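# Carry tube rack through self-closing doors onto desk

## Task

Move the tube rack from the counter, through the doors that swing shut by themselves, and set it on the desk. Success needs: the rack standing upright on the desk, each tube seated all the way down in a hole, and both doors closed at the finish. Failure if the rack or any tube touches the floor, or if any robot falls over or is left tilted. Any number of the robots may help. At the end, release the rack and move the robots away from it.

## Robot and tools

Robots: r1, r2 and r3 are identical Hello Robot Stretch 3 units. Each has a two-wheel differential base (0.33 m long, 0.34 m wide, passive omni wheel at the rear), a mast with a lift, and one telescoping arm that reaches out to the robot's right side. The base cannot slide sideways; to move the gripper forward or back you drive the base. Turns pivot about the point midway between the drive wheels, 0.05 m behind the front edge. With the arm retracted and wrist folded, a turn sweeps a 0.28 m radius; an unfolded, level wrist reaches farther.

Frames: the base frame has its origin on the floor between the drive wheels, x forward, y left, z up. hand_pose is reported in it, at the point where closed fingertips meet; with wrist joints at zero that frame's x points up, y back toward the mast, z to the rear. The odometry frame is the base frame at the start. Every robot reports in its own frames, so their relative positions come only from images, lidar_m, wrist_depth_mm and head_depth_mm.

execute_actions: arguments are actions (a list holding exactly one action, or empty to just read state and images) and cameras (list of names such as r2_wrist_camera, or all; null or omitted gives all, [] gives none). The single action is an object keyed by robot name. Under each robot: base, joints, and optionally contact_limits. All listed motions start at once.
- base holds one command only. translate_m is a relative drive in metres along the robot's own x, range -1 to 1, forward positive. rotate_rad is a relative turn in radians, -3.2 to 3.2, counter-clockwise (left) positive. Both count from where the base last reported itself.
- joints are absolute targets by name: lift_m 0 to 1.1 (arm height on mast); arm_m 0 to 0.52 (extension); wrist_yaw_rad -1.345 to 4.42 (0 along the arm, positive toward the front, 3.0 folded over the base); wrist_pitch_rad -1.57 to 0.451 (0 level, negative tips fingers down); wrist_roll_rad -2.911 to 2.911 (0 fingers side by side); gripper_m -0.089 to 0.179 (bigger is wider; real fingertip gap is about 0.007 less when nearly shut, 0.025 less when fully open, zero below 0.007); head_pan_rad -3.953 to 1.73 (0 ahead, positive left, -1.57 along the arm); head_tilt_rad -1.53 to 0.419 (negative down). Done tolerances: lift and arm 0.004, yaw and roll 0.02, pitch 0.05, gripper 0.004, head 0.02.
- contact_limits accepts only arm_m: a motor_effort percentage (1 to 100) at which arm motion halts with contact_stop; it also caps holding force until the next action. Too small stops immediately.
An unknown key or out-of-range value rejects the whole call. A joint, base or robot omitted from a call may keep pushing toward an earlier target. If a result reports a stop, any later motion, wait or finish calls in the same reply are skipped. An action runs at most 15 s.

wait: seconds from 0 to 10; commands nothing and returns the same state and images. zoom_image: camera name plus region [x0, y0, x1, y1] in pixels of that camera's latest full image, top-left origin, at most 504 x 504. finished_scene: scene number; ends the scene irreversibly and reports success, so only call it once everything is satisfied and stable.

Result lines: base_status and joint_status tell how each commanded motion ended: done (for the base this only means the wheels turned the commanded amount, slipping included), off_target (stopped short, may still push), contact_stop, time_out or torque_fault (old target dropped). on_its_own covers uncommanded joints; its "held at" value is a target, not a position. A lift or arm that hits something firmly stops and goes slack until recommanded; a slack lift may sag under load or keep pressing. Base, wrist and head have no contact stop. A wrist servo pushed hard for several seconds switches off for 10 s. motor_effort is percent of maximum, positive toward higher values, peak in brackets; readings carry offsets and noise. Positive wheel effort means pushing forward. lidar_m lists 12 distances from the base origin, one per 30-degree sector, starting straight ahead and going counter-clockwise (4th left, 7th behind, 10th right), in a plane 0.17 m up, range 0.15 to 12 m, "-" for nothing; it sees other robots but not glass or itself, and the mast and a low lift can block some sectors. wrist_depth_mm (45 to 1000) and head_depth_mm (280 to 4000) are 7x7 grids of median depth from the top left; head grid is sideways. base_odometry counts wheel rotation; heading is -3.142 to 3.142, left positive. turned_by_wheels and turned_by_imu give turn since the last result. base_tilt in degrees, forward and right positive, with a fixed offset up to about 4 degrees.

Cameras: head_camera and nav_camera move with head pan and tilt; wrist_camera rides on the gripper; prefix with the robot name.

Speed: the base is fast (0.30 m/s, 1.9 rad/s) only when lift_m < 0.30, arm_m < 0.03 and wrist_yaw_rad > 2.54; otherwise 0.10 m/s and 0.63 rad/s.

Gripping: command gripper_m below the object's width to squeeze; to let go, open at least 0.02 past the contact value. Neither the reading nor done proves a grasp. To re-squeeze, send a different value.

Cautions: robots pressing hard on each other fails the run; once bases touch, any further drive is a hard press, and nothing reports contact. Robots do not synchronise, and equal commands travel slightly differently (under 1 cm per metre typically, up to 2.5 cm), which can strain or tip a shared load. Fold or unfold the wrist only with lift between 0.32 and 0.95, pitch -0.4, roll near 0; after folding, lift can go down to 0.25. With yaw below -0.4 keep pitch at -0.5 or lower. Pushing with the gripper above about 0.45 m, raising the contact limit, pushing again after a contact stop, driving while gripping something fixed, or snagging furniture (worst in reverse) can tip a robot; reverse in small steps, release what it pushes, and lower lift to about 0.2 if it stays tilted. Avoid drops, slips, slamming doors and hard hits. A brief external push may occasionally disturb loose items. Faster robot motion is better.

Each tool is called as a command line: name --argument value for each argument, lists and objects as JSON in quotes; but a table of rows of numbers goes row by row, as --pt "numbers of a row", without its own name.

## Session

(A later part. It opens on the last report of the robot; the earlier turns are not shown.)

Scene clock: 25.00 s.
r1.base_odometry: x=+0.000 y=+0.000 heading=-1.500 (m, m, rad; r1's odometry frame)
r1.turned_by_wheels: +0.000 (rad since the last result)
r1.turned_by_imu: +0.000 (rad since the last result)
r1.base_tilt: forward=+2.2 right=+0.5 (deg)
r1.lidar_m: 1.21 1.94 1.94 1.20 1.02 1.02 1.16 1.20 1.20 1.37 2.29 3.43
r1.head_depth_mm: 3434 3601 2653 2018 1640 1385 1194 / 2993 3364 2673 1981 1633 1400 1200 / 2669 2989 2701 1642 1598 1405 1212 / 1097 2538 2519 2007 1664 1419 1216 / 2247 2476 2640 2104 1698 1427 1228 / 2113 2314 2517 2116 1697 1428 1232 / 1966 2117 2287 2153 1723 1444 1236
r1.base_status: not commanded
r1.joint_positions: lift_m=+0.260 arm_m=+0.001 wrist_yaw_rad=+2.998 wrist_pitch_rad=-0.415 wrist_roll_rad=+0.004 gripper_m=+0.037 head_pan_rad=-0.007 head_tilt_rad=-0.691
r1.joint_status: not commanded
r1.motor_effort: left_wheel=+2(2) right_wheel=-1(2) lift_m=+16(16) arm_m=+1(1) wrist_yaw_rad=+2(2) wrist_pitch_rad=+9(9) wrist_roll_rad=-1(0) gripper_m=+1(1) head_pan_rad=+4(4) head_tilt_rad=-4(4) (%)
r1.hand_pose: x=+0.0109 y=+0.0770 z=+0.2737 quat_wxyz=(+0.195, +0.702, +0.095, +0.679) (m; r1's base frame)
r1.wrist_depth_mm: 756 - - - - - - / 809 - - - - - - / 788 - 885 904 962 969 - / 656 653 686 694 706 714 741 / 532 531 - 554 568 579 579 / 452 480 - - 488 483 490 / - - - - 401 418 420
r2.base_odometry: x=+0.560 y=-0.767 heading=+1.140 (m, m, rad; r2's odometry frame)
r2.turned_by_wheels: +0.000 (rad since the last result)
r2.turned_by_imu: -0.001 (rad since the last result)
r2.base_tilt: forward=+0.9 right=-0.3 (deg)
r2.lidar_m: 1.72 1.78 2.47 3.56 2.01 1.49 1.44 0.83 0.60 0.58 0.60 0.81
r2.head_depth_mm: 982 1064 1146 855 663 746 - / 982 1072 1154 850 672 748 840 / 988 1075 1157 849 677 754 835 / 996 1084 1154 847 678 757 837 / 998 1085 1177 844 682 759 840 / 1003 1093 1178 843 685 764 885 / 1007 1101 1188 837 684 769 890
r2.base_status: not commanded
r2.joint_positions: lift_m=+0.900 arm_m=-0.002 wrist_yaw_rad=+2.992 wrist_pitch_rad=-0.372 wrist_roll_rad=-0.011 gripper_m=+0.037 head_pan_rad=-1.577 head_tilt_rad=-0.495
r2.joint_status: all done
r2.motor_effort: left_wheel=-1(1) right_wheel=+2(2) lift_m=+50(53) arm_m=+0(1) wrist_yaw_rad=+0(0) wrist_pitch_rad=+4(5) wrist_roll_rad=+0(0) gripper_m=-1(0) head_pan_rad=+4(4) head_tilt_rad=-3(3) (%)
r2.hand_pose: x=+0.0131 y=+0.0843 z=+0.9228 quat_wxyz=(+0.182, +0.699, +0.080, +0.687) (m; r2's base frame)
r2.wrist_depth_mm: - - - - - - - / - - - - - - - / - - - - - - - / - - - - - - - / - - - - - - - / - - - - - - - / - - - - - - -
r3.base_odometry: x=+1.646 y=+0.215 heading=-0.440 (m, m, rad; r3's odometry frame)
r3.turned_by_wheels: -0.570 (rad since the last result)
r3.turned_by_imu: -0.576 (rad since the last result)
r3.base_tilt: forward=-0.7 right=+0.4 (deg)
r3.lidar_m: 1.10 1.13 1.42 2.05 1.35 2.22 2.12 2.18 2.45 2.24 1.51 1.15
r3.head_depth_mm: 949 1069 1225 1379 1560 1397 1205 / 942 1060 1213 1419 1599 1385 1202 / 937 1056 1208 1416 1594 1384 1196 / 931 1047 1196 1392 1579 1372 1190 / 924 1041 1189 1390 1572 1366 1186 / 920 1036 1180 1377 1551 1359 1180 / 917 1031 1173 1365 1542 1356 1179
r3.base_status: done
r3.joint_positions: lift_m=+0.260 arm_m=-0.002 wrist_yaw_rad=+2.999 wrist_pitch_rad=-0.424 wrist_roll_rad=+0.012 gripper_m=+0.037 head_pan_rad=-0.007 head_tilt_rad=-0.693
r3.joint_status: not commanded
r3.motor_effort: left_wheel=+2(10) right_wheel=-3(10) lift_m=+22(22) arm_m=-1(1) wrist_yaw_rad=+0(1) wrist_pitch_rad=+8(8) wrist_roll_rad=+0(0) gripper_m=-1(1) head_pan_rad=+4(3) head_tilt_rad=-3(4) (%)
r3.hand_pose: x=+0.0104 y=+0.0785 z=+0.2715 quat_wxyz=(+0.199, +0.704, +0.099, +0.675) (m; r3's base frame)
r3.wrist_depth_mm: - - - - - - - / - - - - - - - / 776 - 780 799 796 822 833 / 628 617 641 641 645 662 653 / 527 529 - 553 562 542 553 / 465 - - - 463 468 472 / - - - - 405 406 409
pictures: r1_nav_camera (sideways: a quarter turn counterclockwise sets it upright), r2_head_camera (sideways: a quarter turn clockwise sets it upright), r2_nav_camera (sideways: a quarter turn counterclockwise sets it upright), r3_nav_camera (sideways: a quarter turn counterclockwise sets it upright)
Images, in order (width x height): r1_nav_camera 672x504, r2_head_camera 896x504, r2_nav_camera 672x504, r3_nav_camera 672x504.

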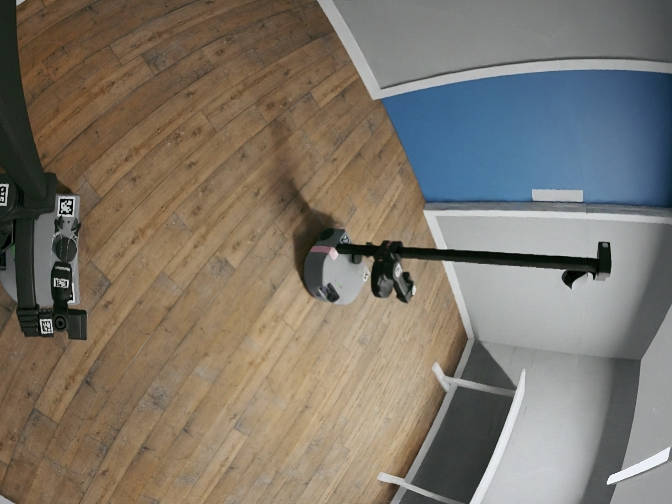

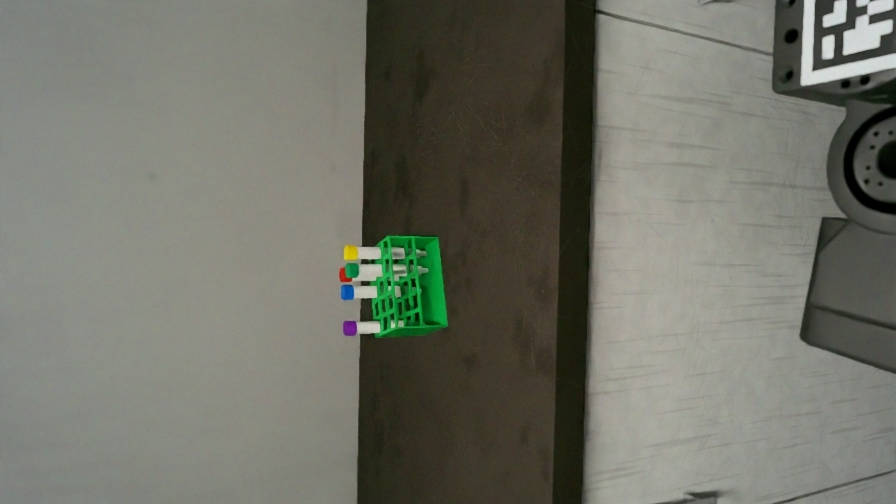

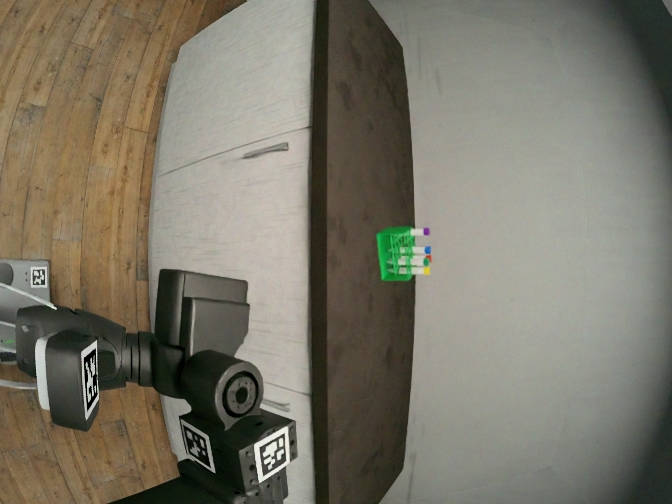

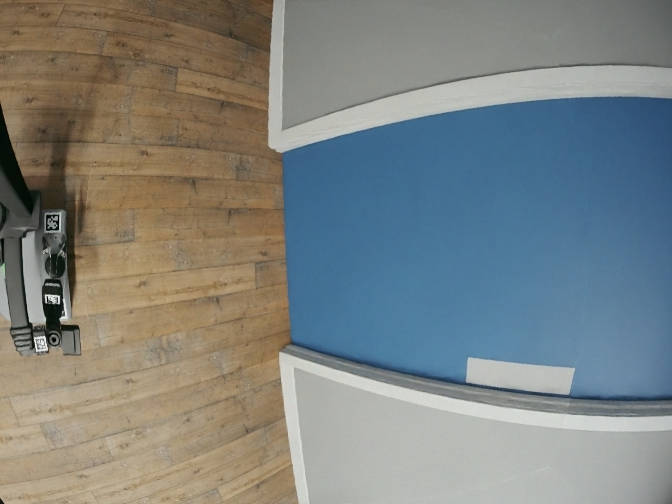

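execute_actions --actions '[{"r2":{"joints":{"wrist_yaw_rad":0,"wrist_pitch_rad":-0.4,"wrist_roll_rad":0,"gripper_m":0.179}},"r3":{"base":{"rotate_rad":-0.1}},"r1":{"base":{"rotate_rad":-0.3}}}]' --cameras '[]'

execute_actions --actions '[{"r2":{"joints":{"wrist_pitch_rad":0,"lift_m":0.95}},"r3":{"base":{"translate_m":0.95}}}]' --cameras '[]'

execute_actions --actions '[{"r2":{"joints":{"arm_m":0.2}},"r3":{"base":{"translate_m":0.45},"joints":{"lift_m":0.32}},"r1":{"base":{"translate_m":0.8}}}]' --cameras '["r2_wrist_camera","r2_head_camera","r3_nav_camera","r1_nav_camera"]'

Scene clock: 28.70 s.
r1.base_odometry: x=+0.000 y=+0.000 heading=-1.800 (m, m, rad; r1's odometry frame)
r1.turned_by_wheels: -0.300 (rad since the last result)
r1.turned_by_imu: -0.300 (rad since the last result)
r1.base_tilt: forward=+2.2 right=+0.5 (deg)
r1.lidar_m: 1.35 1.22 1.94 1.56 1.08 1.02 1.04 1.27 1.20 1.22 1.60 3.27
r1.head_depth_mm: 3228 3517 2630 2029 1653 1392 1201 / 3380 3621 2690 2052 1658 1390 1207 / 3563 3768 2698 2060 1674 1405 1208 / 3629 3764 2701 2088 1681 1410 1218 / 3189 3389 2770 1719 1604 1416 1224 / 2718 2934 2750 1420 1628 1423 1231 / 2399 2422 2560 2173 1724 1439 1232
r1.base_status: done
r1.joint_positions: lift_m=+0.260 arm_m=+0.001 wrist_yaw_rad=+2.998 wrist_pitch_rad=-0.415 wrist_roll_rad=+0.004 gripper_m=+0.037 head_pan_rad=-0.007 head_tilt_rad=-0.691
r1.joint_status: not commanded
r1.motor_effort: left_wheel=+2(10) right_wheel=-1(5) lift_m=+16(16) arm_m=+1(0) wrist_yaw_rad=+3(2) wrist_pitch_rad=+9(9) wrist_roll_rad=+0(1) gripper_m=+0(0) head_pan_rad=+3(3) head_tilt_rad=-5(4) (%)
r1.hand_pose: x=+0.0109 y=+0.0770 z=+0.2737 quat_wxyz=(+0.195, +0.702, +0.095, +0.679) (m; r1's base frame)
r1.wrist_depth_mm: 891 - - - - - - / 902 - - - - - - / 832 - 894 917 937 966 - / 654 657 679 698 694 723 734 / 529 530 - 554 575 581 585 / 456 485 - - 489 475 495 / - - - - 407 412 421
r2.base_odometry: x=+0.560 y=-0.767 heading=+1.140 (m, m, rad; r2's odometry frame)
r2.turned_by_wheels: +0.000 (rad since the last result)
r2.turned_by_imu: -0.001 (rad since the last result)
r2.base_tilt: forward=+0.9 right=-0.3 (deg)
r2.lidar_m: 1.72 1.79 2.46 3.55 2.02 1.49 1.44 0.83 0.60 0.58 0.60 0.81
r2.head_depth_mm: 980 1064 1146 853 664 739 - / 981 1071 1153 852 673 736 848 / 990 1072 1160 849 676 725 - / 995 1079 1151 847 679 743 867 / 1001 1085 1174 842 681 746 882 / 1005 1092 1177 841 685 765 886 / 1009 1099 1188 841 684 767 892
r2.base_status: not commanded
r2.joint_positions: lift_m=+0.900 arm_m=-0.002 wrist_yaw_rad=+0.002 wrist_pitch_rad=-0.412 wrist_roll_rad=-0.005 gripper_m=+0.179 head_pan_rad=-1.577 head_tilt_rad=-0.495
r2.joint_status: all done
r2.motor_effort: left_wheel=-1(0) right_wheel=+2(2) lift_m=+51(50) arm_m=-1(1) wrist_yaw_rad=-2(4) wrist_pitch_rad=+4(4) wrist_roll_rad=+2(1) gripper_m=+0(83) head_pan_rad=+3(4) head_tilt_rad=-3(3) (%)
r2.hand_pose: x=-0.0210 y=-0.3683 z=+0.9137 quat_wxyz=(+0.694, +0.146, -0.690, -0.144) (m; r2's base frame)
r2.wrist_depth_mm: 696 791 587 800 838 879 882 / 403 421 444 470 494 537 561 / 324 333 336 339 341 343 353 / 382 383 382 387 387 387 385 / 410 422 428 425 427 426 433 / - 474 469 477 487 471 479 / - 537 533 531 533 547 529
r3.base_odometry: x=+1.646 y=+0.215 heading=-0.540 (m, m, rad; r3's odometry frame)
r3.turned_by_wheels: -0.100 (rad since the last result)
r3.turned_by_imu: -0.101 (rad since the last result)
r3.base_tilt: forward=-0.7 right=+0.4 (deg)
r3.lidar_m: 1.10 1.11 1.30 2.06 1.40 1.34 2.12 2.15 2.45 2.24 1.69 1.15
r3.head_depth_mm: 982 1074 1205 1420 1607 1384 1204 / 974 1101 1265 1443 1605 1387 1204 / 956 1082 1237 1456 1613 1385 1194 / 944 1062 1214 1421 1586 1373 1191 / 929 1045 1194 1388 1577 1369 1181 / 915 1032 1170 1358 1534 1356 1181 / 902 1012 1144 1331 1520 1351 1177
r3.base_status: done
r3.joint_positions: lift_m=+0.260 arm_m=-0.002 wrist_yaw_rad=+2.999 wrist_pitch_rad=-0.424 wrist_roll_rad=+0.012 gripper_m=+0.037 head_pan_rad=-0.007 head_tilt_rad=-0.693
r3.joint_status: not commanded
r3.motor_effort: left_wheel=+2(9) right_wheel=-4(11) lift_m=+22(22) arm_m=-1(1) wrist_yaw_rad=+0(1) wrist_pitch_rad=+8(7) wrist_roll_rad=+0(0) gripper_m=+0(0) head_pan_rad=+3(3) head_tilt_rad=-3(3) (%)
r3.hand_pose: x=+0.0104 y=+0.0785 z=+0.2715 quat_wxyz=(+0.199, +0.704, +0.099, +0.675) (m; r3's base frame)
r3.wrist_depth_mm: - - - - - - 981 / - - - - - - 972 / 784 - 793 797 815 815 827 / 623 613 642 643 644 654 662 / 532 529 - 552 559 547 544 / 469 - - - 467 465 469 / - - - - 405 405 411
pictures: none
No camera images: the call's "cameras" was empty. Leave "cameras" out to get every camera's image.

Scene clock: 33.57 s.
r1.base_odometry: x=+0.000 y=+0.000 heading=-1.800 (m, m, rad; r1's odometry frame)
r1.turned_by_wheels: +0.000 (rad since the last result)
r1.turned_by_imu: +0.000 (rad since the last result)
r1.base_tilt: forward=+2.1 right=+0.5 (deg)
r1.lidar_m: 2.95 2.04 1.94 1.56 1.08 1.02 1.04 1.27 1.20 1.22 1.60 3.27
r1.head_depth_mm: 3279 3575 2647 2043 1645 1394 1196 / 3370 3652 2662 2049 1662 1385 1201 / 3601 3684 2685 2069 1675 1407 1208 / 3663 3783 2736 2080 1695 1410 1220 / 3199 3390 2754 2100 1696 1430 1219 / 2736 2946 2769 2120 1714 1437 1233 / 2398 2589 2649 2124 1738 1442 1239
r1.base_status: not commanded
r1.joint_positions: lift_m=+0.260 arm_m=+0.001 wrist_yaw_rad=+2.998 wrist_pitch_rad=-0.415 wrist_roll_rad=+0.004 gripper_m=+0.037 head_pan_rad=-0.007 head_tilt_rad=-0.691
r1.joint_status: not commanded
r1.motor_effort: left_wheel=+3(2) right_wheel=-1(1) lift_m=+16(15) arm_m=-1(1) wrist_yaw_rad=+2(3) wrist_pitch_rad=+9(9) wrist_roll_rad=-1(1) gripper_m=-1(0) head_pan_rad=+4(4) head_tilt_rad=-5(5) (%)
r1.hand_pose: x=+0.0109 y=+0.0770 z=+0.2737 quat_wxyz=(+0.195, +0.702, +0.095, +0.679) (m; r1's base frame)
r1.wrist_depth_mm: 874 - - - - - - / 904 - - - - - - / 827 - 891 911 922 952 - / 656 669 677 686 695 743 730 / 526 533 - 558 567 574 579 / 456 480 - - 489 484 488 / - - - - 407 417 418
r2.base_odometry: x=+0.560 y=-0.767 heading=+1.140 (m, m, rad; r2's odometry frame)
r2.turned_by_wheels: +0.000 (rad since the last result)
r2.turned_by_imu: -0.001 (rad since the last result)
r2.base_tilt: forward=+0.9 right=-0.3 (deg)
r2.lidar_m: 1.72 1.79 2.47 3.56 2.01 1.49 1.44 0.83 0.60 0.58 0.60 0.81
r2.head_depth_mm: 978 1064 1147 854 682 - - / 986 1065 1153 851 667 735 - / 987 1075 1162 849 662 - - / 993 1081 1162 844 669 743 885 / 994 1090 1173 843 682 760 880 / 1005 1097 1182 841 687 765 887 / 1010 1101 1188 839 685 769 893
r2.base_status: not commanded
r2.joint_positions: lift_m=+0.950 arm_m=-0.002 wrist_yaw_rad=+0.002 wrist_pitch_rad=-0.021 wrist_roll_rad=-0.005 gripper_m=+0.179 head_pan_rad=-1.577 head_tilt_rad=-0.495
r2.joint_status: all done
r2.motor_effort: left_wheel=-2(0) right_wheel=+2(2) lift_m=+50(54) arm_m=-1(0) wrist_yaw_rad=-3(3) wrist_pitch_rad=+6(7) wrist_roll_rad=+2(2) gripper_m=+0(0) head_pan_rad=+4(5) head_tilt_rad=-3(3) (%)
r2.hand_pose: x=-0.0210 y=-0.3988 z=+1.0589 quat_wxyz=(+0.709, +0.008, -0.705, -0.007) (m; r2's base frame)
r2.wrist_depth_mm: 914 935 897 935 918 941 939 / 928 926 932 953 938 953 941 / 978 941 959 920 985 965 967 / 974 951 991 995 968 - 990 / 626 650 630 683 723 765 793 / - 448 448 463 472 500 521 / - 343 345 349 353 364 401
r3.base_odometry: x=+2.461 y=-0.274 heading=-0.540 (m, m, rad; r3's odometry frame)
r3.turned_by_wheels: +0.000 (rad since the last result)
r3.turned_by_imu: +0.008 (rad since the last result)
r3.base_tilt: forward=-0.7 right=+0.4 (deg)
r3.lidar_m: 0.16 0.16 0.20 0.42 2.20 2.15 3.06 3.09 2.80 0.61 0.25 0.17
r3.head_depth_mm: - - - - - - 330 / - - - - - - 323 / - - - - - - 315 / - - - - - - 308 / - - - - - - 301 / - - - - - - 294 / - - - - - - -
r3.base_status: done
r3.joint_positions: lift_m=+0.260 arm_m=-0.002 wrist_yaw_rad=+2.999 wrist_pitch_rad=-0.424 wrist_roll_rad=+0.012 gripper_m=+0.037 head_pan_rad=-0.007 head_tilt_rad=-0.693
r3.joint_status: not commanded
r3.motor_effort: left_wheel=+1(11) right_wheel=-2(7) lift_m=+22(21) arm_m=-1(1) wrist_yaw_rad=+0(0) wrist_pitch_rad=+7(8) wrist_roll_rad=+0(0) gripper_m=+0(0) head_pan_rad=+3(3) head_tilt_rad=-3(4) (%)
r3.hand_pose: x=+0.0104 y=+0.0785 z=+0.2715 quat_wxyz=(+0.199, +0.704, +0.099, +0.675) (m; r3's base frame)
r3.wrist_depth_mm: - - - 548 299 206 156 / - - 973 592 312 211 160 / 773 - 773 652 327 218 164 / 629 622 635 619 341 226 168 / 525 531 - 554 330 233 173 / 466 - - - 323 242 176 / - - - - 394 240 182
pictures: none
No camera images: the call's "cameras" was empty. Leave "cameras" out to get every camera's image.

Scene clock: 38.27 s.
r1.base_odometry: x=-0.181 y=-0.779 heading=-1.800 (m, m, rad; r1's odometry frame)
r1.turned_by_wheels: +0.000 (rad since the last result)
r1.turned_by_imu: +0.001 (rad since the last result)
r1.base_tilt: forward=+2.1 right=+0.5 (deg)
r1.lidar_m: 2.41 1.75 1.55 1.62 1.84 1.74 1.78 1.64 1.55 1.59 2.07 2.59
r1.head_depth_mm: 2632 2910 2650 2032 1648 1387 1195 / 2419 2996 2657 2050 1651 1395 1206 / 2911 3230 2687 2049 1658 1406 1213 / 2935 3271 2714 2091 1696 1410 1219 / 2583 2782 2751 2101 1694 1409 1225 / 2239 2381 2517 2123 1704 1422 1233 / 1966 2081 2231 2141 1717 1435 1240
r1.base_status: done
r1.joint_positions: lift_m=+0.260 arm_m=+0.001 wrist_yaw_rad=+2.998 wrist_pitch_rad=-0.415 wrist_roll_rad=+0.004 gripper_m=+0.037 head_pan_rad=-0.007 head_tilt_rad=-0.692
r1.joint_status: not commanded
r1.motor_effort: left_wheel=+2(11) right_wheel=-1(4) lift_m=+16(16) arm_m=+0(1) wrist_yaw_rad=+1(3) wrist_pitch_rad=+9(9) wrist_roll_rad=-1(1) gripper_m=+0(0) head_pan_rad=+5(3) head_tilt_rad=-4(4) (%)
r1.hand_pose: x=+0.0108 y=+0.0770 z=+0.2736 quat_wxyz=(+0.195, +0.702, +0.096, +0.679) (m; r1's base frame)
r1.wrist_depth_mm: - - - - - - - / - - - - - - - / 830 - 876 903 928 939 - / 654 660 673 688 698 735 729 / 533 543 - 555 571 575 584 / 456 484 - - 490 476 486 / - - - - 404 417 412
r2.base_odometry: x=+0.560 y=-0.767 heading=+1.140 (m, m, rad; r2's odometry frame)
r2.turned_by_wheels: +0.000 (rad since the last result)
r2.turned_by_imu: -0.001 (rad since the last result)
r2.base_tilt: forward=+0.9 right=-0.2 (deg)
r2.lidar_m: 1.72 1.78 2.46 3.55 2.02 1.49 1.44 0.83 0.61 0.58 0.60 0.81
r2.head_depth_mm: 980 1062 1149 - 643 747 861 / 982 1066 1152 - - 750 867 / 990 1074 1159 - - 755 871 / 992 1088 1154 846 678 755 876 / 998 1089 1174 801 683 761 880 / 1002 1094 1182 844 685 763 886 / 1011 1099 1195 840 685 767 890
r2.base_status: not commanded
r2.joint_positions: lift_m=+0.950 arm_m=+0.200 wrist_yaw_rad=+0.001 wrist_pitch_rad=-0.021 wrist_roll_rad=-0.005 gripper_m=+0.179 head_pan_rad=-1.577 head_tilt_rad=-0.495
r2.joint_status: all done
r2.motor_effort: left_wheel=-1(1) right_wheel=+2(2) lift_m=+50(50) arm_m=+5(6) wrist_yaw_rad=+0(2) wrist_pitch_rad=+6(6) wrist_roll_rad=+2(2) gripper_m=+0(0) head_pan_rad=+4(4) head_tilt_rad=-3(3) (%)
r2.hand_pose: x=-0.0212 y=-0.6003 z=+1.0590 quat_wxyz=(+0.709, +0.008, -0.705, -0.007) (m; r2's base frame)
r2.wrist_depth_mm: 721 729 717 720 742 718 745 / 737 745 765 740 764 749 761 / 738 743 770 779 749 766 782 / 783 779 774 805 775 789 795 / 610 628 434 672 696 796 797 / - 429 418 453 471 491 505 / - 335 342 348 356 360 389
r3.base_odometry: x=+2.847 y=-0.505 heading=-0.540 (m, m, rad; r3's odometry frame)
r3.turned_by_wheels: +0.001 (rad since the last result)
r3.turned_by_imu: +0.086 (rad since the last result)
r3.base_tilt: forward=-0.8 right=+0.4 (deg)
r3.lidar_m: - - 0.15 0.19 2.25 1.59 1.63 3.25 2.23 0.25 0.15 -
r3.head_depth_mm: - - - - - - - / - - - - - - - / - - - - - - - / - - - - - - - / - - - - - - - / - - - - - - - / - - - - - - -
r3.base_status: translate_m off_target (by the wheels' count: +0.4498 of +0.4500)
r3.joint_positions: lift_m=+0.320 arm_m=-0.002 wrist_yaw_rad=+3.000 wrist_pitch_rad=-0.427 wrist_roll_rad=+0.012 gripper_m=+0.037 head_pan_rad=+0.011 head_tilt_rad=-0.693
r3.joint_status: all done
r3.on_its_own: left_wheel is at rest, and its effort (+30) is outside its rest range (-18 to +18)
r3.motor_effort: left_wheel=+30(96) right_wheel=+14(22) lift_m=+33(38) arm_m=-1(1) wrist_yaw_rad=+0(2) wrist_pitch_rad=+9(9) wrist_roll_rad=+0(0) gripper_m=-1(0) head_pan_rad=-5(7) head_tilt_rad=-4(4) (%)
r3.hand_pose: x=+0.0102 y=+0.0783 z=+0.3305 quat_wxyz=(+0.199, +0.704, +0.100, +0.675) (m; r3's base frame)
r3.wrist_depth_mm: - - - 297 137 89 66 / - - - 322 142 91 67 / 892 - 863 349 147 93 68 / 720 703 744 392 152 95 69 / 604 607 - 563 144 98 70 / 521 525 - 461 138 100 72 / 471 - - - 188 98 73
pictures: r1_nav_camera (sideways: a quarter turn counterclockwise sets it upright), r2_head_camera (sideways: a quarter turn clockwise sets it upright), r2_wrist_camera, r3_nav_camera (sideways: a quarter turn counterclockwise sets it upright)
Images, in order (width x height): r1_nav_camera 672x504, r2_head_camera 896x504, r2_wrist_camera 644x364, r3_nav_camera 672x504.

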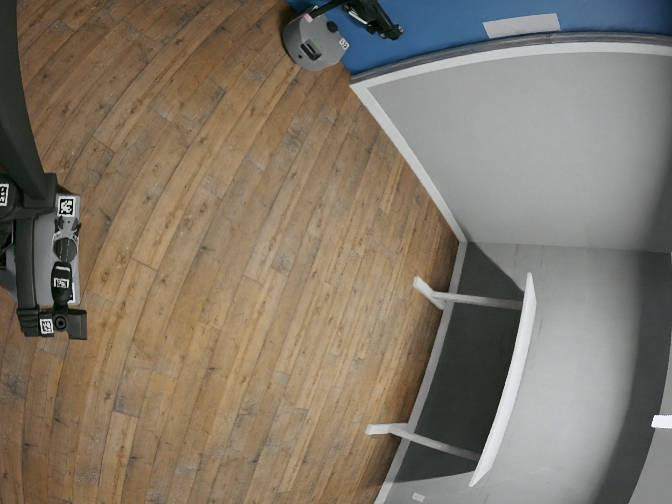

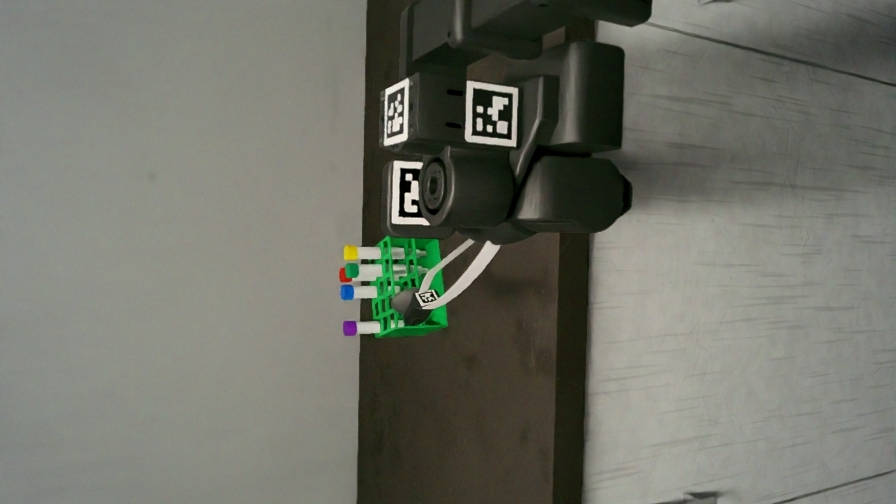

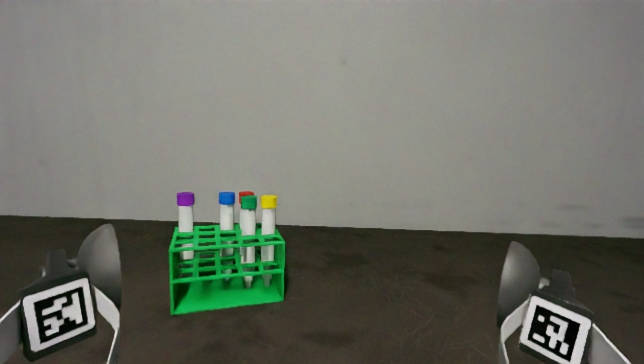

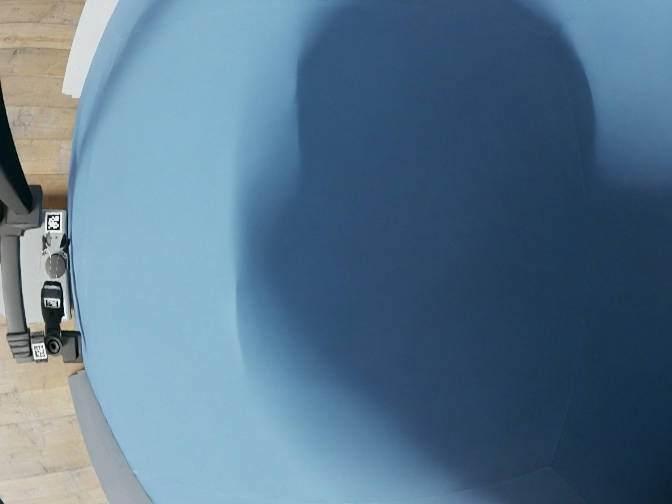

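execute_actions --actions '[{"r2":{"base":{"translate_m":0.1},"joints":{"lift_m":0.86,"head_pan_rad":-0.3,"head_tilt_rad":-0.3}},"r3":{"base":{"translate_m":-0.3}},"r1":{"base":{"rotate_rad":1.2}}}]' --cameras '["r2_wrist_camera","r2_nav_camera","r3_nav_camera","r1_nav_camera","r1_head_camera"]'

execute_actions --actions '[{"r2":{"joints":{"head_pan_rad":-3.6}}}]' --cameras '["r2_head_camera","r2_nav_camera"]'

Scene clock: 43.43 s.
r1.base_odometry: x=-0.181 y=-0.779 heading=-0.600 (m, m, rad; r1's odometry frame)
r1.turned_by_wheels: +1.200 (rad since the last result)
r1.turned_by_imu: +1.200 (rad since the last result)
r1.base_tilt: forward=+2.1 right=+0.5 (deg)
r1.lidar_m: 1.59 1.69 1.77 1.74 1.86 1.58 1.55 1.65 2.43 2.59 2.07 1.26
r1.head_depth_mm: 1407 1560 1703 1653 1533 1384 1194 / 1428 1578 1792 1963 1655 1402 1201 / 1439 1611 1828 1988 1676 1402 1217 / 1406 1559 1749 1955 1687 1419 1222 / 1394 1571 1776 1979 1700 1424 1226 / 1414 1585 1797 1988 1697 1427 1226 / 1419 1596 1824 2006 1723 1444 1236
r1.base_status: done
r1.joint_positions: lift_m=+0.260 arm_m=+0.001 wrist_yaw_rad=+2.998 wrist_pitch_rad=-0.415 wrist_roll_rad=+0.004 gripper_m=+0.037 head_pan_rad=-0.007 head_tilt_rad=-0.692
r1.joint_status: not commanded
r1.motor_effort: left_wheel=-2(9) right_wheel=+2(7) lift_m=+16(16) arm_m=-1(0) wrist_yaw_rad=+2(2) wrist_pitch_rad=+10(9) wrist_roll_rad=+0(1) gripper_m=+1(0) head_pan_rad=+5(3) head_tilt_rad=-4(4) (%)
r1.hand_pose: x=+0.0108 y=+0.0770 z=+0.2736 quat_wxyz=(+0.195, +0.702, +0.096, +0.679) (m; r1's base frame)
r1.wrist_depth_mm: - - - - - - - / - - - - - - - / 828 - 891 929 951 966 - / 654 653 674 692 695 724 720 / 533 538 - 553 570 565 585 / 459 482 - - 491 480 486 / - - - - 406 409 416
r2.base_odometry: x=+0.602 y=-0.676 heading=+1.140 (m, m, rad; r2's odometry frame)
r2.turned_by_wheels: +0.000 (rad since the last result)
r2.turned_by_imu: -0.001 (rad since the last result)
r2.base_tilt: forward=+0.9 right=-0.3 (deg)
r2.lidar_m: 1.62 1.68 2.33 3.55 2.16 1.59 1.54 0.83 0.60 0.58 0.60 0.81
r2.head_depth_mm: 1537 1625 1734 1857 948 966 982 / 1489 1588 1682 1779 1913 1917 1439 / 1450 1533 1632 1744 1848 1902 1473 / 1412 1497 1579 1677 1794 1849 1468 / 1379 1455 1535 1632 1736 1794 1475 / 1338 1414 1496 1573 1677 1760 1475 / 1308 1377 1458 1534 1621 1710 1456
r2.base_status: done
r2.joint_positions: lift_m=+0.860 arm_m=+0.200 wrist_yaw_rad=+0.001 wrist_pitch_rad=-0.021 wrist_roll_rad=-0.005 gripper_m=+0.179 head_pan_rad=-0.307 head_tilt_rad=-0.310
r2.joint_status: all done
r2.motor_effort: left_wheel=-2(5) right_wheel=+2(6) lift_m=+31(50) arm_m=+6(6) wrist_yaw_rad=-2(2) wrist_pitch_rad=+6(6) wrist_roll_rad=+2(2) gripper_m=+0(0) head_pan_rad=+4(51) head_tilt_rad=+4(23) (%)
r2.hand_pose: x=-0.0212 y=-0.6003 z=+0.9697 quat_wxyz=(+0.709, +0.008, -0.705, -0.007) (m; r2's base frame)
r2.wrist_depth_mm: 721 744 729 735 735 729 747 / 721 753 748 752 739 728 762 / 745 758 768 740 767 764 756 / 633 664 612 418 786 778 788 / 359 371 376 394 410 444 456 / - 255 263 266 277 284 296 / - 196 198 203 205 208 228
r3.base_odometry: x=+2.590 y=-0.351 heading=-0.540 (m, m, rad; r3's odometry frame)
r3.turned_by_wheels: +0.000 (rad since the last result)
r3.turned_by_imu: -0.004 (rad since the last result)
r3.base_tilt: forward=-0.7 right=+0.3 (deg)
r3.lidar_m: 0.36 0.37 0.49 0.97 2.24 1.34 2.86 2.94 2.70 1.29 0.50 0.37
r3.head_depth_mm: 286 309 354 414 499 627 844 / 284 307 352 411 494 619 829 / - 306 349 408 489 613 818 / - 304 347 405 486 607 807 / - 302 345 401 481 600 793 / - 301 343 398 477 594 781 / - 299 341 396 473 586 770
r3.base_status: done
r3.joint_positions: lift_m=+0.320 arm_m=-0.002 wrist_yaw_rad=+3.000 wrist_pitch_rad=-0.427 wrist_roll_rad=+0.012 gripper_m=+0.037 head_pan_rad=+0.007 head_tilt_rad=-0.692
r3.joint_status: not commanded
r3.motor_effort: left_wheel=+0(27) right_wheel=+0(12) lift_m=+33(33) arm_m=-1(1) wrist_yaw_rad=+0(1) wrist_pitch_rad=+9(9) wrist_roll_rad=+0(0) gripper_m=-1(0) head_pan_rad=-3(4) head_tilt_rad=-3(5) (%)
r3.hand_pose: x=+0.0102 y=+0.0783 z=+0.3305 quat_wxyz=(+0.199, +0.704, +0.100, +0.675) (m; r3's base frame)
r3.wrist_depth_mm: - - - - 664 490 364 / - - - - 711 507 372 / 891 - 919 907 759 517 376 / 709 713 736 751 714 531 384 / 612 615 - 617 643 545 392 / 526 526 - 546 532 518 396 / 469 - - - 464 469 408
pictures: r1_head_camera (sideways: a quarter turn clockwise sets it upright), r1_nav_camera (sideways: a quarter turn counterclockwise sets it upright), r2_nav_camera (sideways: a quarter turn counterclockwise sets it upright), r2_wrist_camera, r3_nav_camera (sideways: a quarter turn counterclockwise sets it upright)
Images, in order (width x height): r1_head_camera 896x504, r1_nav_camera 672x504, r2_nav_camera 672x504, r2_wrist_camera 644x364, r3_nav_camera 672x504.

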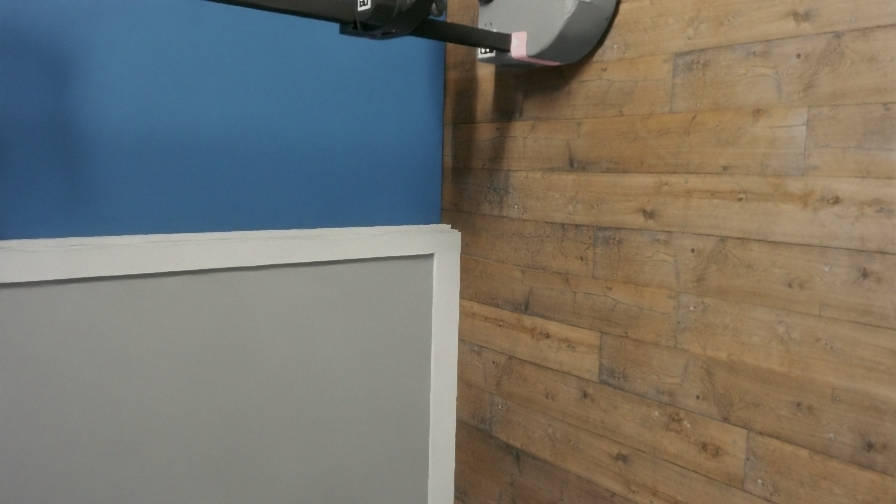

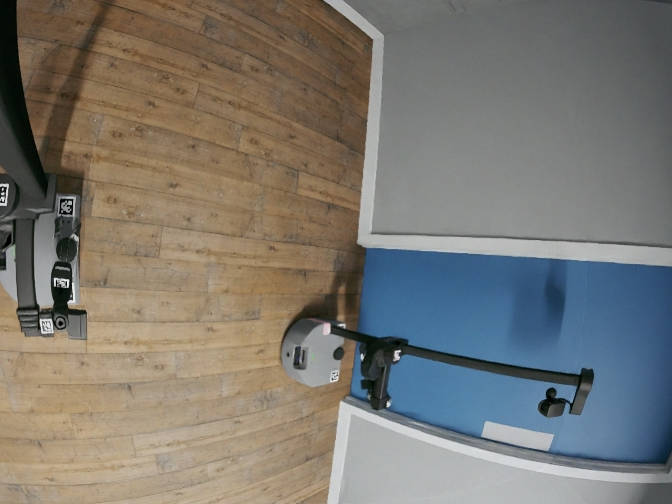

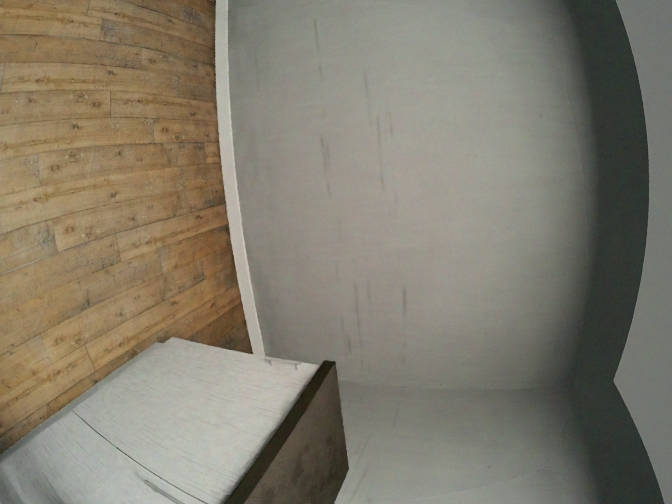

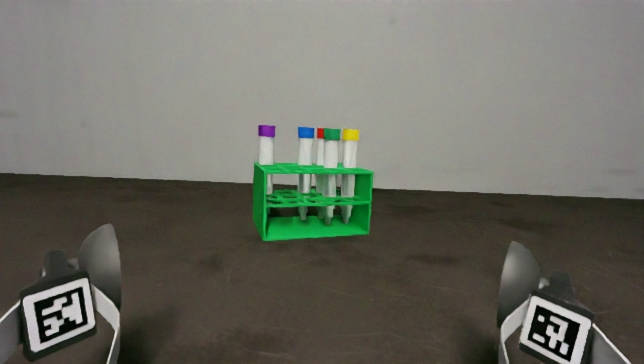

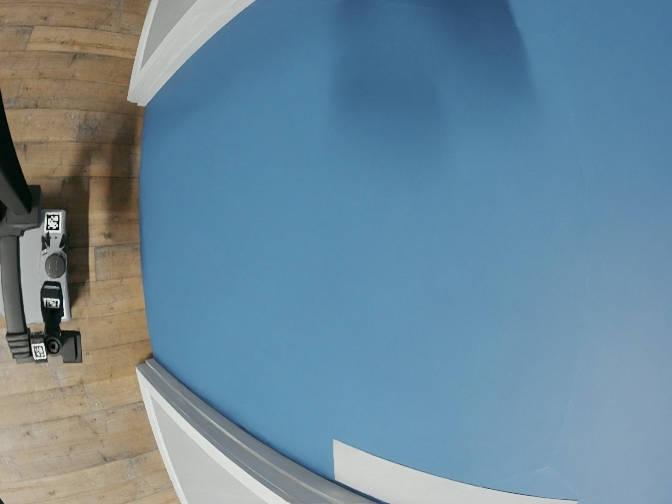

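Scene clock: 45.60 s.
r1.base_odometry: x=-0.181 y=-0.779 heading=-0.600 (m, m, rad; r1's odometry frame)
r1.turned_by_wheels: +0.000 (rad since the last result)
r1.turned_by_imu: +0.000 (rad since the last result)
r1.base_tilt: forward=+2.1 right=+0.5 (deg)
r1.lidar_m: 1.59 1.69 1.77 1.74 1.86 1.57 1.55 1.66 2.43 2.59 2.07 1.26
r1.head_depth_mm: 1410 1561 1700 1654 1532 1382 1194 / 1430 1572 1782 1968 1657 1397 1205 / 1427 1595 1807 1995 1675 1404 1214 / 1404 1557 1754 1950 1675 1416 1217 / 1389 1569 1768 1948 1693 1427 1228 / 1408 1581 1805 1991 1703 1423 1226 / 1417 1590 1829 2024 1722 1448 1237
r1.base_status: not commanded
r1.joint_positions: lift_m=+0.260 arm_m=+0.001 wrist_yaw_rad=+2.998 wrist_pitch_rad=-0.415 wrist_roll_rad=+0.004 gripper_m=+0.037 head_pan_rad=-0.007 head_tilt_rad=-0.692
r1.joint_status: not commanded
r1.motor_effort: left_wheel=-2(2) right_wheel=+3(2) lift_m=+16(16) arm_m=-1(0) wrist_yaw_rad=+1(2) wrist_pitch_rad=+9(9) wrist_roll_rad=+0(1) gripper_m=+0(0) head_pan_rad=+4(4) head_tilt_rad=-4(4) (%)
r1.hand_pose: x=+0.0108 y=+0.0770 z=+0.2736 quat_wxyz=(+0.195, +0.702, +0.096, +0.679) (m; r1's base frame)
r1.wrist_depth_mm: - - - - - - - / - - - - - - - / 830 - 888 881 950 971 - / 642 654 673 702 703 713 737 / 534 549 - 555 571 583 599 / 454 480 - - 486 478 492 / - - - - 404 418 420
r2.base_odometry: x=+0.602 y=-0.676 heading=+1.140 (m, m, rad; r2's odometry frame)
r2.turned_by_wheels: +0.000 (rad since the last result)
r2.turned_by_imu: +0.000 (rad since the last result)
r2.base_tilt: forward=+0.9 right=-0.2 (deg)
r2.lidar_m: 1.62 1.69 2.32 3.56 2.16 1.60 1.54 0.83 0.60 0.58 0.60 0.81
r2.head_depth_mm: 1629 1736 1855 1983 2155 1922 - / 1547 1644 1744 1878 2016 2000 - / 1486 1578 1668 1779 1899 1978 - / 1418 1501 1598 1692 1800 1862 - / 1361 1431 1513 1606 1720 1802 - / 1311 1377 1450 1541 1627 1717 1591 / 1256 1315 1393 1476 1559 1655 1513
r2.base_status: not commanded
r2.joint_positions: lift_m=+0.860 arm_m=+0.200 wrist_yaw_rad=+0.001 wrist_pitch_rad=-0.021 wrist_roll_rad=-0.005 gripper_m=+0.179 head_pan_rad=-3.593 head_tilt_rad=-0.310
r2.joint_status: all done
r2.motor_effort: left_wheel=-1(0) right_wheel=+1(2) lift_m=+31(31) arm_m=+5(6) wrist_yaw_rad=-1(0) wrist_pitch_rad=+6(7) wrist_roll_rad=+2(2) gripper_m=+0(0) head_pan_rad=-4(52) head_tilt_rad=+5(4) (%)
r2.hand_pose: x=-0.0212 y=-0.6003 z=+0.9697 quat_wxyz=(+0.709, +0.008, -0.705, -0.007) (m; r2's base frame)
r2.wrist_depth_mm: 724 748 752 733 752 734 743 / 753 744 751 740 741 760 752 / 770 760 761 749 763 784 747 / 635 656 611 419 770 773 776 / 360 375 377 386 415 434 453 / - 255 260 268 275 283 298 / - 196 198 202 206 210 229
r3.base_odometry: x=+2.590 y=-0.351 heading=-0.540 (m, m, rad; r3's odometry frame)
r3.turned_by_wheels: +0.000 (rad since the last result)
r3.turned_by_imu: +0.000 (rad since the last result)
r3.base_tilt: forward=-0.7 right=+0.3 (deg)
r3.lidar_m: 0.36 0.37 0.49 0.97 2.24 1.34 2.86 2.94 2.71 1.29 0.50 0.37
r3.head_depth_mm: 286 309 354 414 499 627 845 / 284 307 351 410 495 619 831 / - 306 349 408 489 613 817 / - 303 347 405 485 607 808 / - 302 345 402 481 599 796 / - 300 343 400 477 593 783 / - 299 341 396 473 586 772
r3.base_status: not commanded
r3.joint_positions: lift_m=+0.320 arm_m=-0.002 wrist_yaw_rad=+3.000 wrist_pitch_rad=-0.427 wrist_roll_rad=+0.012 gripper_m=+0.037 head_pan_rad=+0.007 head_tilt_rad=-0.692
r3.joint_status: not commanded
r3.motor_effort: left_wheel=+0(0) right_wheel=-1(1) lift_m=+33(33) arm_m=-1(1) wrist_yaw_rad=+0(1) wrist_pitch_rad=+9(8) wrist_roll_rad=+0(0) gripper_m=-1(0) head_pan_rad=-3(2) head_tilt_rad=-4(4) (%)
r3.hand_pose: x=+0.0102 y=+0.0783 z=+0.3305 quat_wxyz=(+0.199, +0.704, +0.100, +0.675) (m; r3's base frame)
r3.wrist_depth_mm: - - - - 670 488 366 / - - - - 719 503 373 / 889 - 908 912 785 515 374 / 732 715 731 750 709 531 384 / 608 606 - 616 645 542 391 / 525 522 - 547 528 520 400 / 467 - - - 467 470 406
pictures: r2_head_camera (sideways: a quarter turn clockwise sets it upright), r2_nav_camera (sideways: a quarter turn counterclockwise sets it upright)
Images, in order (width x height): r2_head_camera 896x504, r2_nav_camera 672x504.

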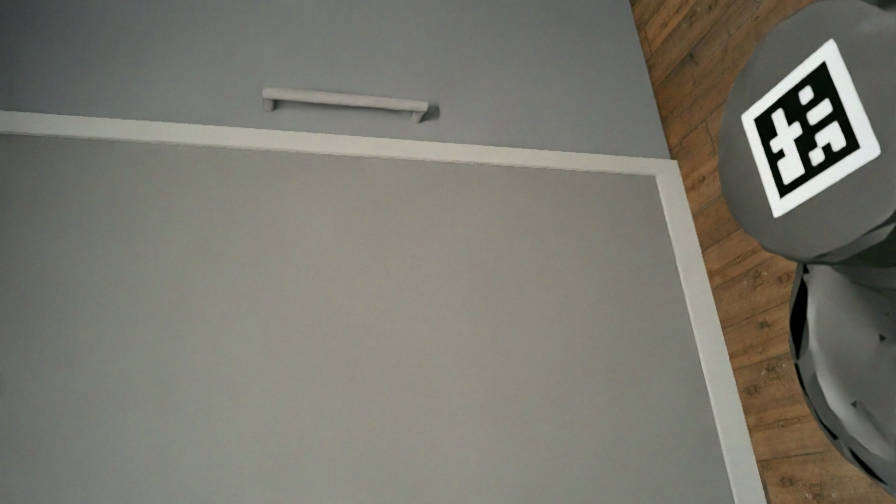

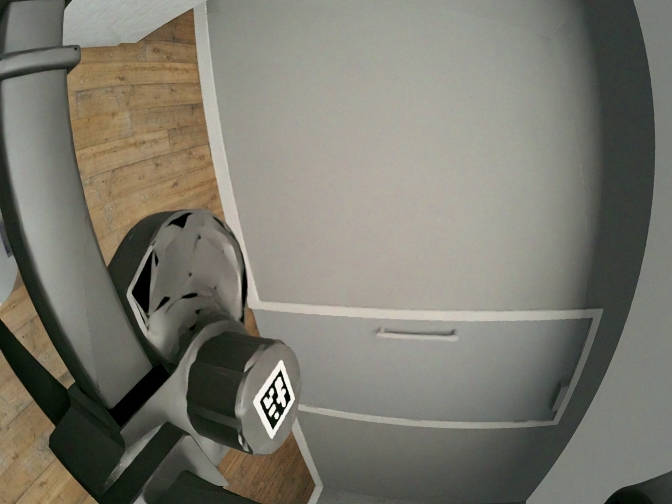

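execute_actions --actions '[{"r2":{"joints":{"lift_m":0.835,"arm_m":0.38,"head_pan_rad":-1.5,"head_tilt_rad":-0.5}},"r3":{"base":{"rotate_rad":3.04},"joints":{"head_pan_rad":-2.6}}}]' --cameras '["r2_wrist_camera","r2_head_camera"]'

execute_actions --actions '[{"r3":{"base":{"translate_m":-0.4}}}]' --cameras '["r3_nav_camera","r1_nav_camera"]'

Scene clock: 52.77 s.
r1.base_odometry: x=-0.181 y=-0.779 heading=-0.600 (m, m, rad; r1's odometry frame)
r1.turned_by_wheels: +0.000 (rad since the last result)
r1.turned_by_imu: +0.000 (rad since the last result)
r1.base_tilt: forward=+2.2 right=+0.5 (deg)
r1.lidar_m: 1.59 1.70 1.77 1.74 1.86 1.57 1.55 1.66 2.43 2.58 2.08 1.34
r1.head_depth_mm: 1413 1577 1700 1711 1655 1385 1194 / 1419 1578 1787 1971 1653 1394 1206 / 1437 1598 1813 1989 1671 1402 1207 / 1402 1569 1759 1970 1694 1412 1219 / 1396 1556 1772 1970 1691 1424 1226 / 1405 1582 1811 2007 1715 1432 1228 / 1427 1600 1821 2020 1722 1444 1232
r1.base_status: not commanded
r1.joint_positions: lift_m=+0.260 arm_m=+0.001 wrist_yaw_rad=+2.998 wrist_pitch_rad=-0.415 wrist_roll_rad=+0.004 gripper_m=+0.037 head_pan_rad=-0.007 head_tilt_rad=-0.692
r1.joint_status: not commanded
r1.motor_effort: left_wheel=-2(2) right_wheel=+2(2) lift_m=+16(16) arm_m=+0(0) wrist_yaw_rad=+2(2) wrist_pitch_rad=+9(9) wrist_roll_rad=+0(1) gripper_m=+0(1) head_pan_rad=+4(3) head_tilt_rad=-4(4) (%)
r1.hand_pose: x=+0.0108 y=+0.0770 z=+0.2736 quat_wxyz=(+0.195, +0.702, +0.096, +0.679) (m; r1's base frame)
r1.wrist_depth_mm: - - - - - - - / - - - - - - - / 805 - 897 895 958 954 - / 652 651 674 684 697 724 735 / 532 530 - 561 572 574 594 / 461 483 - - 493 479 484 / - - - - 410 416 422
r2.base_odometry: x=+0.602 y=-0.676 heading=+1.140 (m, m, rad; r2's odometry frame)
r2.turned_by_wheels: +0.000 (rad since the last result)
r2.turned_by_imu: -0.025 (rad since the last result)
r2.base_tilt: forward=+0.8 right=-0.3 (deg)
r2.lidar_m: 1.62 1.68 2.27 3.57 2.22 1.60 1.54 0.85 0.61 0.58 0.59 0.79
r2.head_depth_mm: 968 1053 1136 900 - 748 843 / 977 1064 1145 956 673 738 855 / 988 1074 1149 849 678 749 866 / 996 1081 1175 845 680 759 879 / 1008 1097 1187 841 686 769 893 / 1018 1108 1188 839 684 777 902 / 1028 1122 1197 838 691 789 918
r2.base_status: not commanded
r2.joint_positions: lift_m=+0.843 arm_m=+0.380 wrist_yaw_rad=-0.001 wrist_pitch_rad=+0.002 wrist_roll_rad=-0.010 gripper_m=+0.179 head_pan_rad=-1.506 head_tilt_rad=-0.497
r2.joint_status: lift_m contact_stop (moved -0.017 of -0.025); the others done
r2.on_its_own: lift_m is slack since a contact_stop, until your next command for it (your +0.835 is given up)
r2.motor_effort: left_wheel=+1(9) right_wheel=-1(12) lift_m=+41(45) arm_m=+6(34) wrist_yaw_rad=+1(15) wrist_pitch_rad=+0(39) wrist_roll_rad=+3(8) gripper_m=+0(0) head_pan_rad=+4(50) head_tilt_rad=-2(21) (%)
r2.hand_pose: x=-0.0217 y=-0.7809 z=+0.9580 quat_wxyz=(+0.711, -0.001, -0.703, +0.000) (m; r2's base frame)
r2.wrist_depth_mm: 550 558 561 566 583 562 577 / 566 561 572 566 570 585 588 / 572 578 246 253 595 599 610 / 583 593 236 239 606 616 614 / 339 348 235 240 394 425 443 / - 228 230 240 254 263 278 / - 177 181 185 189 192 212
r3.base_odometry: x=+2.590 y=-0.351 heading=+2.500 (m, m, rad; r3's odometry frame)
r3.turned_by_wheels: +3.040 (rad since the last result)
r3.turned_by_imu: +3.068 (rad since the last result)
r3.base_tilt: forward=-0.7 right=+0.4 (deg)
r3.lidar_m: 1.34 2.89 2.73 2.15 0.50 0.39 0.36 0.36 0.45 0.71 2.19 2.74
r3.head_depth_mm: 283 303 339 386 447 531 655 / 290 315 355 406 474 569 713 / 294 328 372 428 503 614 784 / 306 342 390 453 539 667 874 / 318 359 411 480 579 728 980 / 331 376 434 511 625 803 1116 / 346 395 459 548 679 894 1157
r3.base_status: done
r3.joint_positions: lift_m=+0.320 arm_m=-0.002 wrist_yaw_rad=+3.000 wrist_pitch_rad=-0.427 wrist_roll_rad=+0.012 gripper_m=+0.037 head_pan_rad=-2.593 head_tilt_rad=-0.692
r3.joint_status: all done
r3.motor_effort: left_wheel=-3(7) right_wheel=+4(7) lift_m=+33(33) arm_m=-1(1) wrist_yaw_rad=+0(0) wrist_pitch_rad=+9(9) wrist_roll_rad=+0(0) gripper_m=-1(0) head_pan_rad=-2(34) head_tilt_rad=-4(4) (%)
r3.hand_pose: x=+0.0102 y=+0.0782 z=+0.3305 quat_wxyz=(+0.199, +0.704, +0.100, +0.675) (m; r3's base frame)
r3.wrist_depth_mm: 575 - - - - - - / 589 - - - - - - / 583 - 914 927 923 935 953 / 548 708 723 735 733 762 754 / 522 609 - 619 644 632 627 / 523 525 - 549 535 538 542 / 470 - - - 468 470 473
pictures: r2_head_camera (sideways: a quarter turn clockwise sets it upright), r2_wrist_camera
Images, in order (width x height): r2_head_camera 896x504, r2_wrist_camera 644x364.

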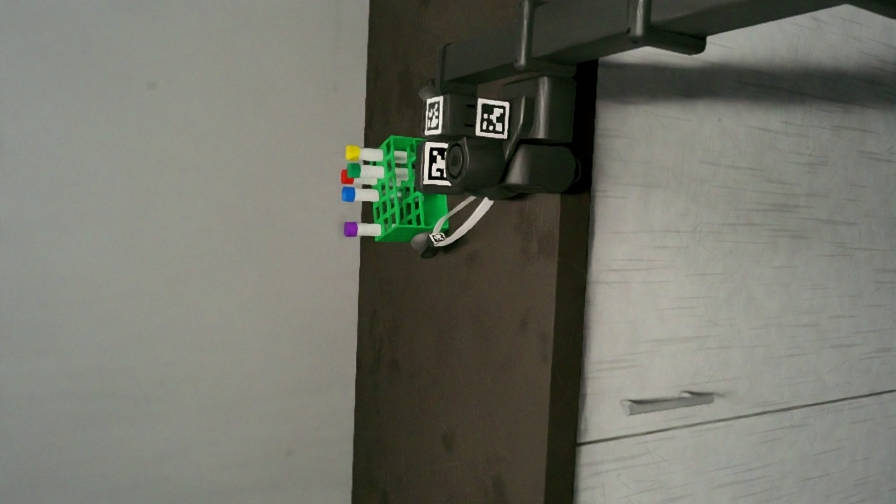

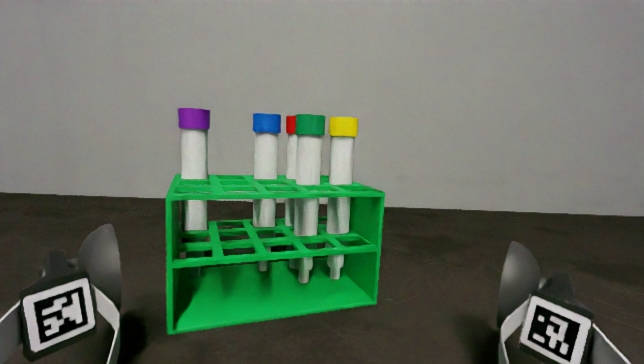

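not run: a stop came earlier in this reply.


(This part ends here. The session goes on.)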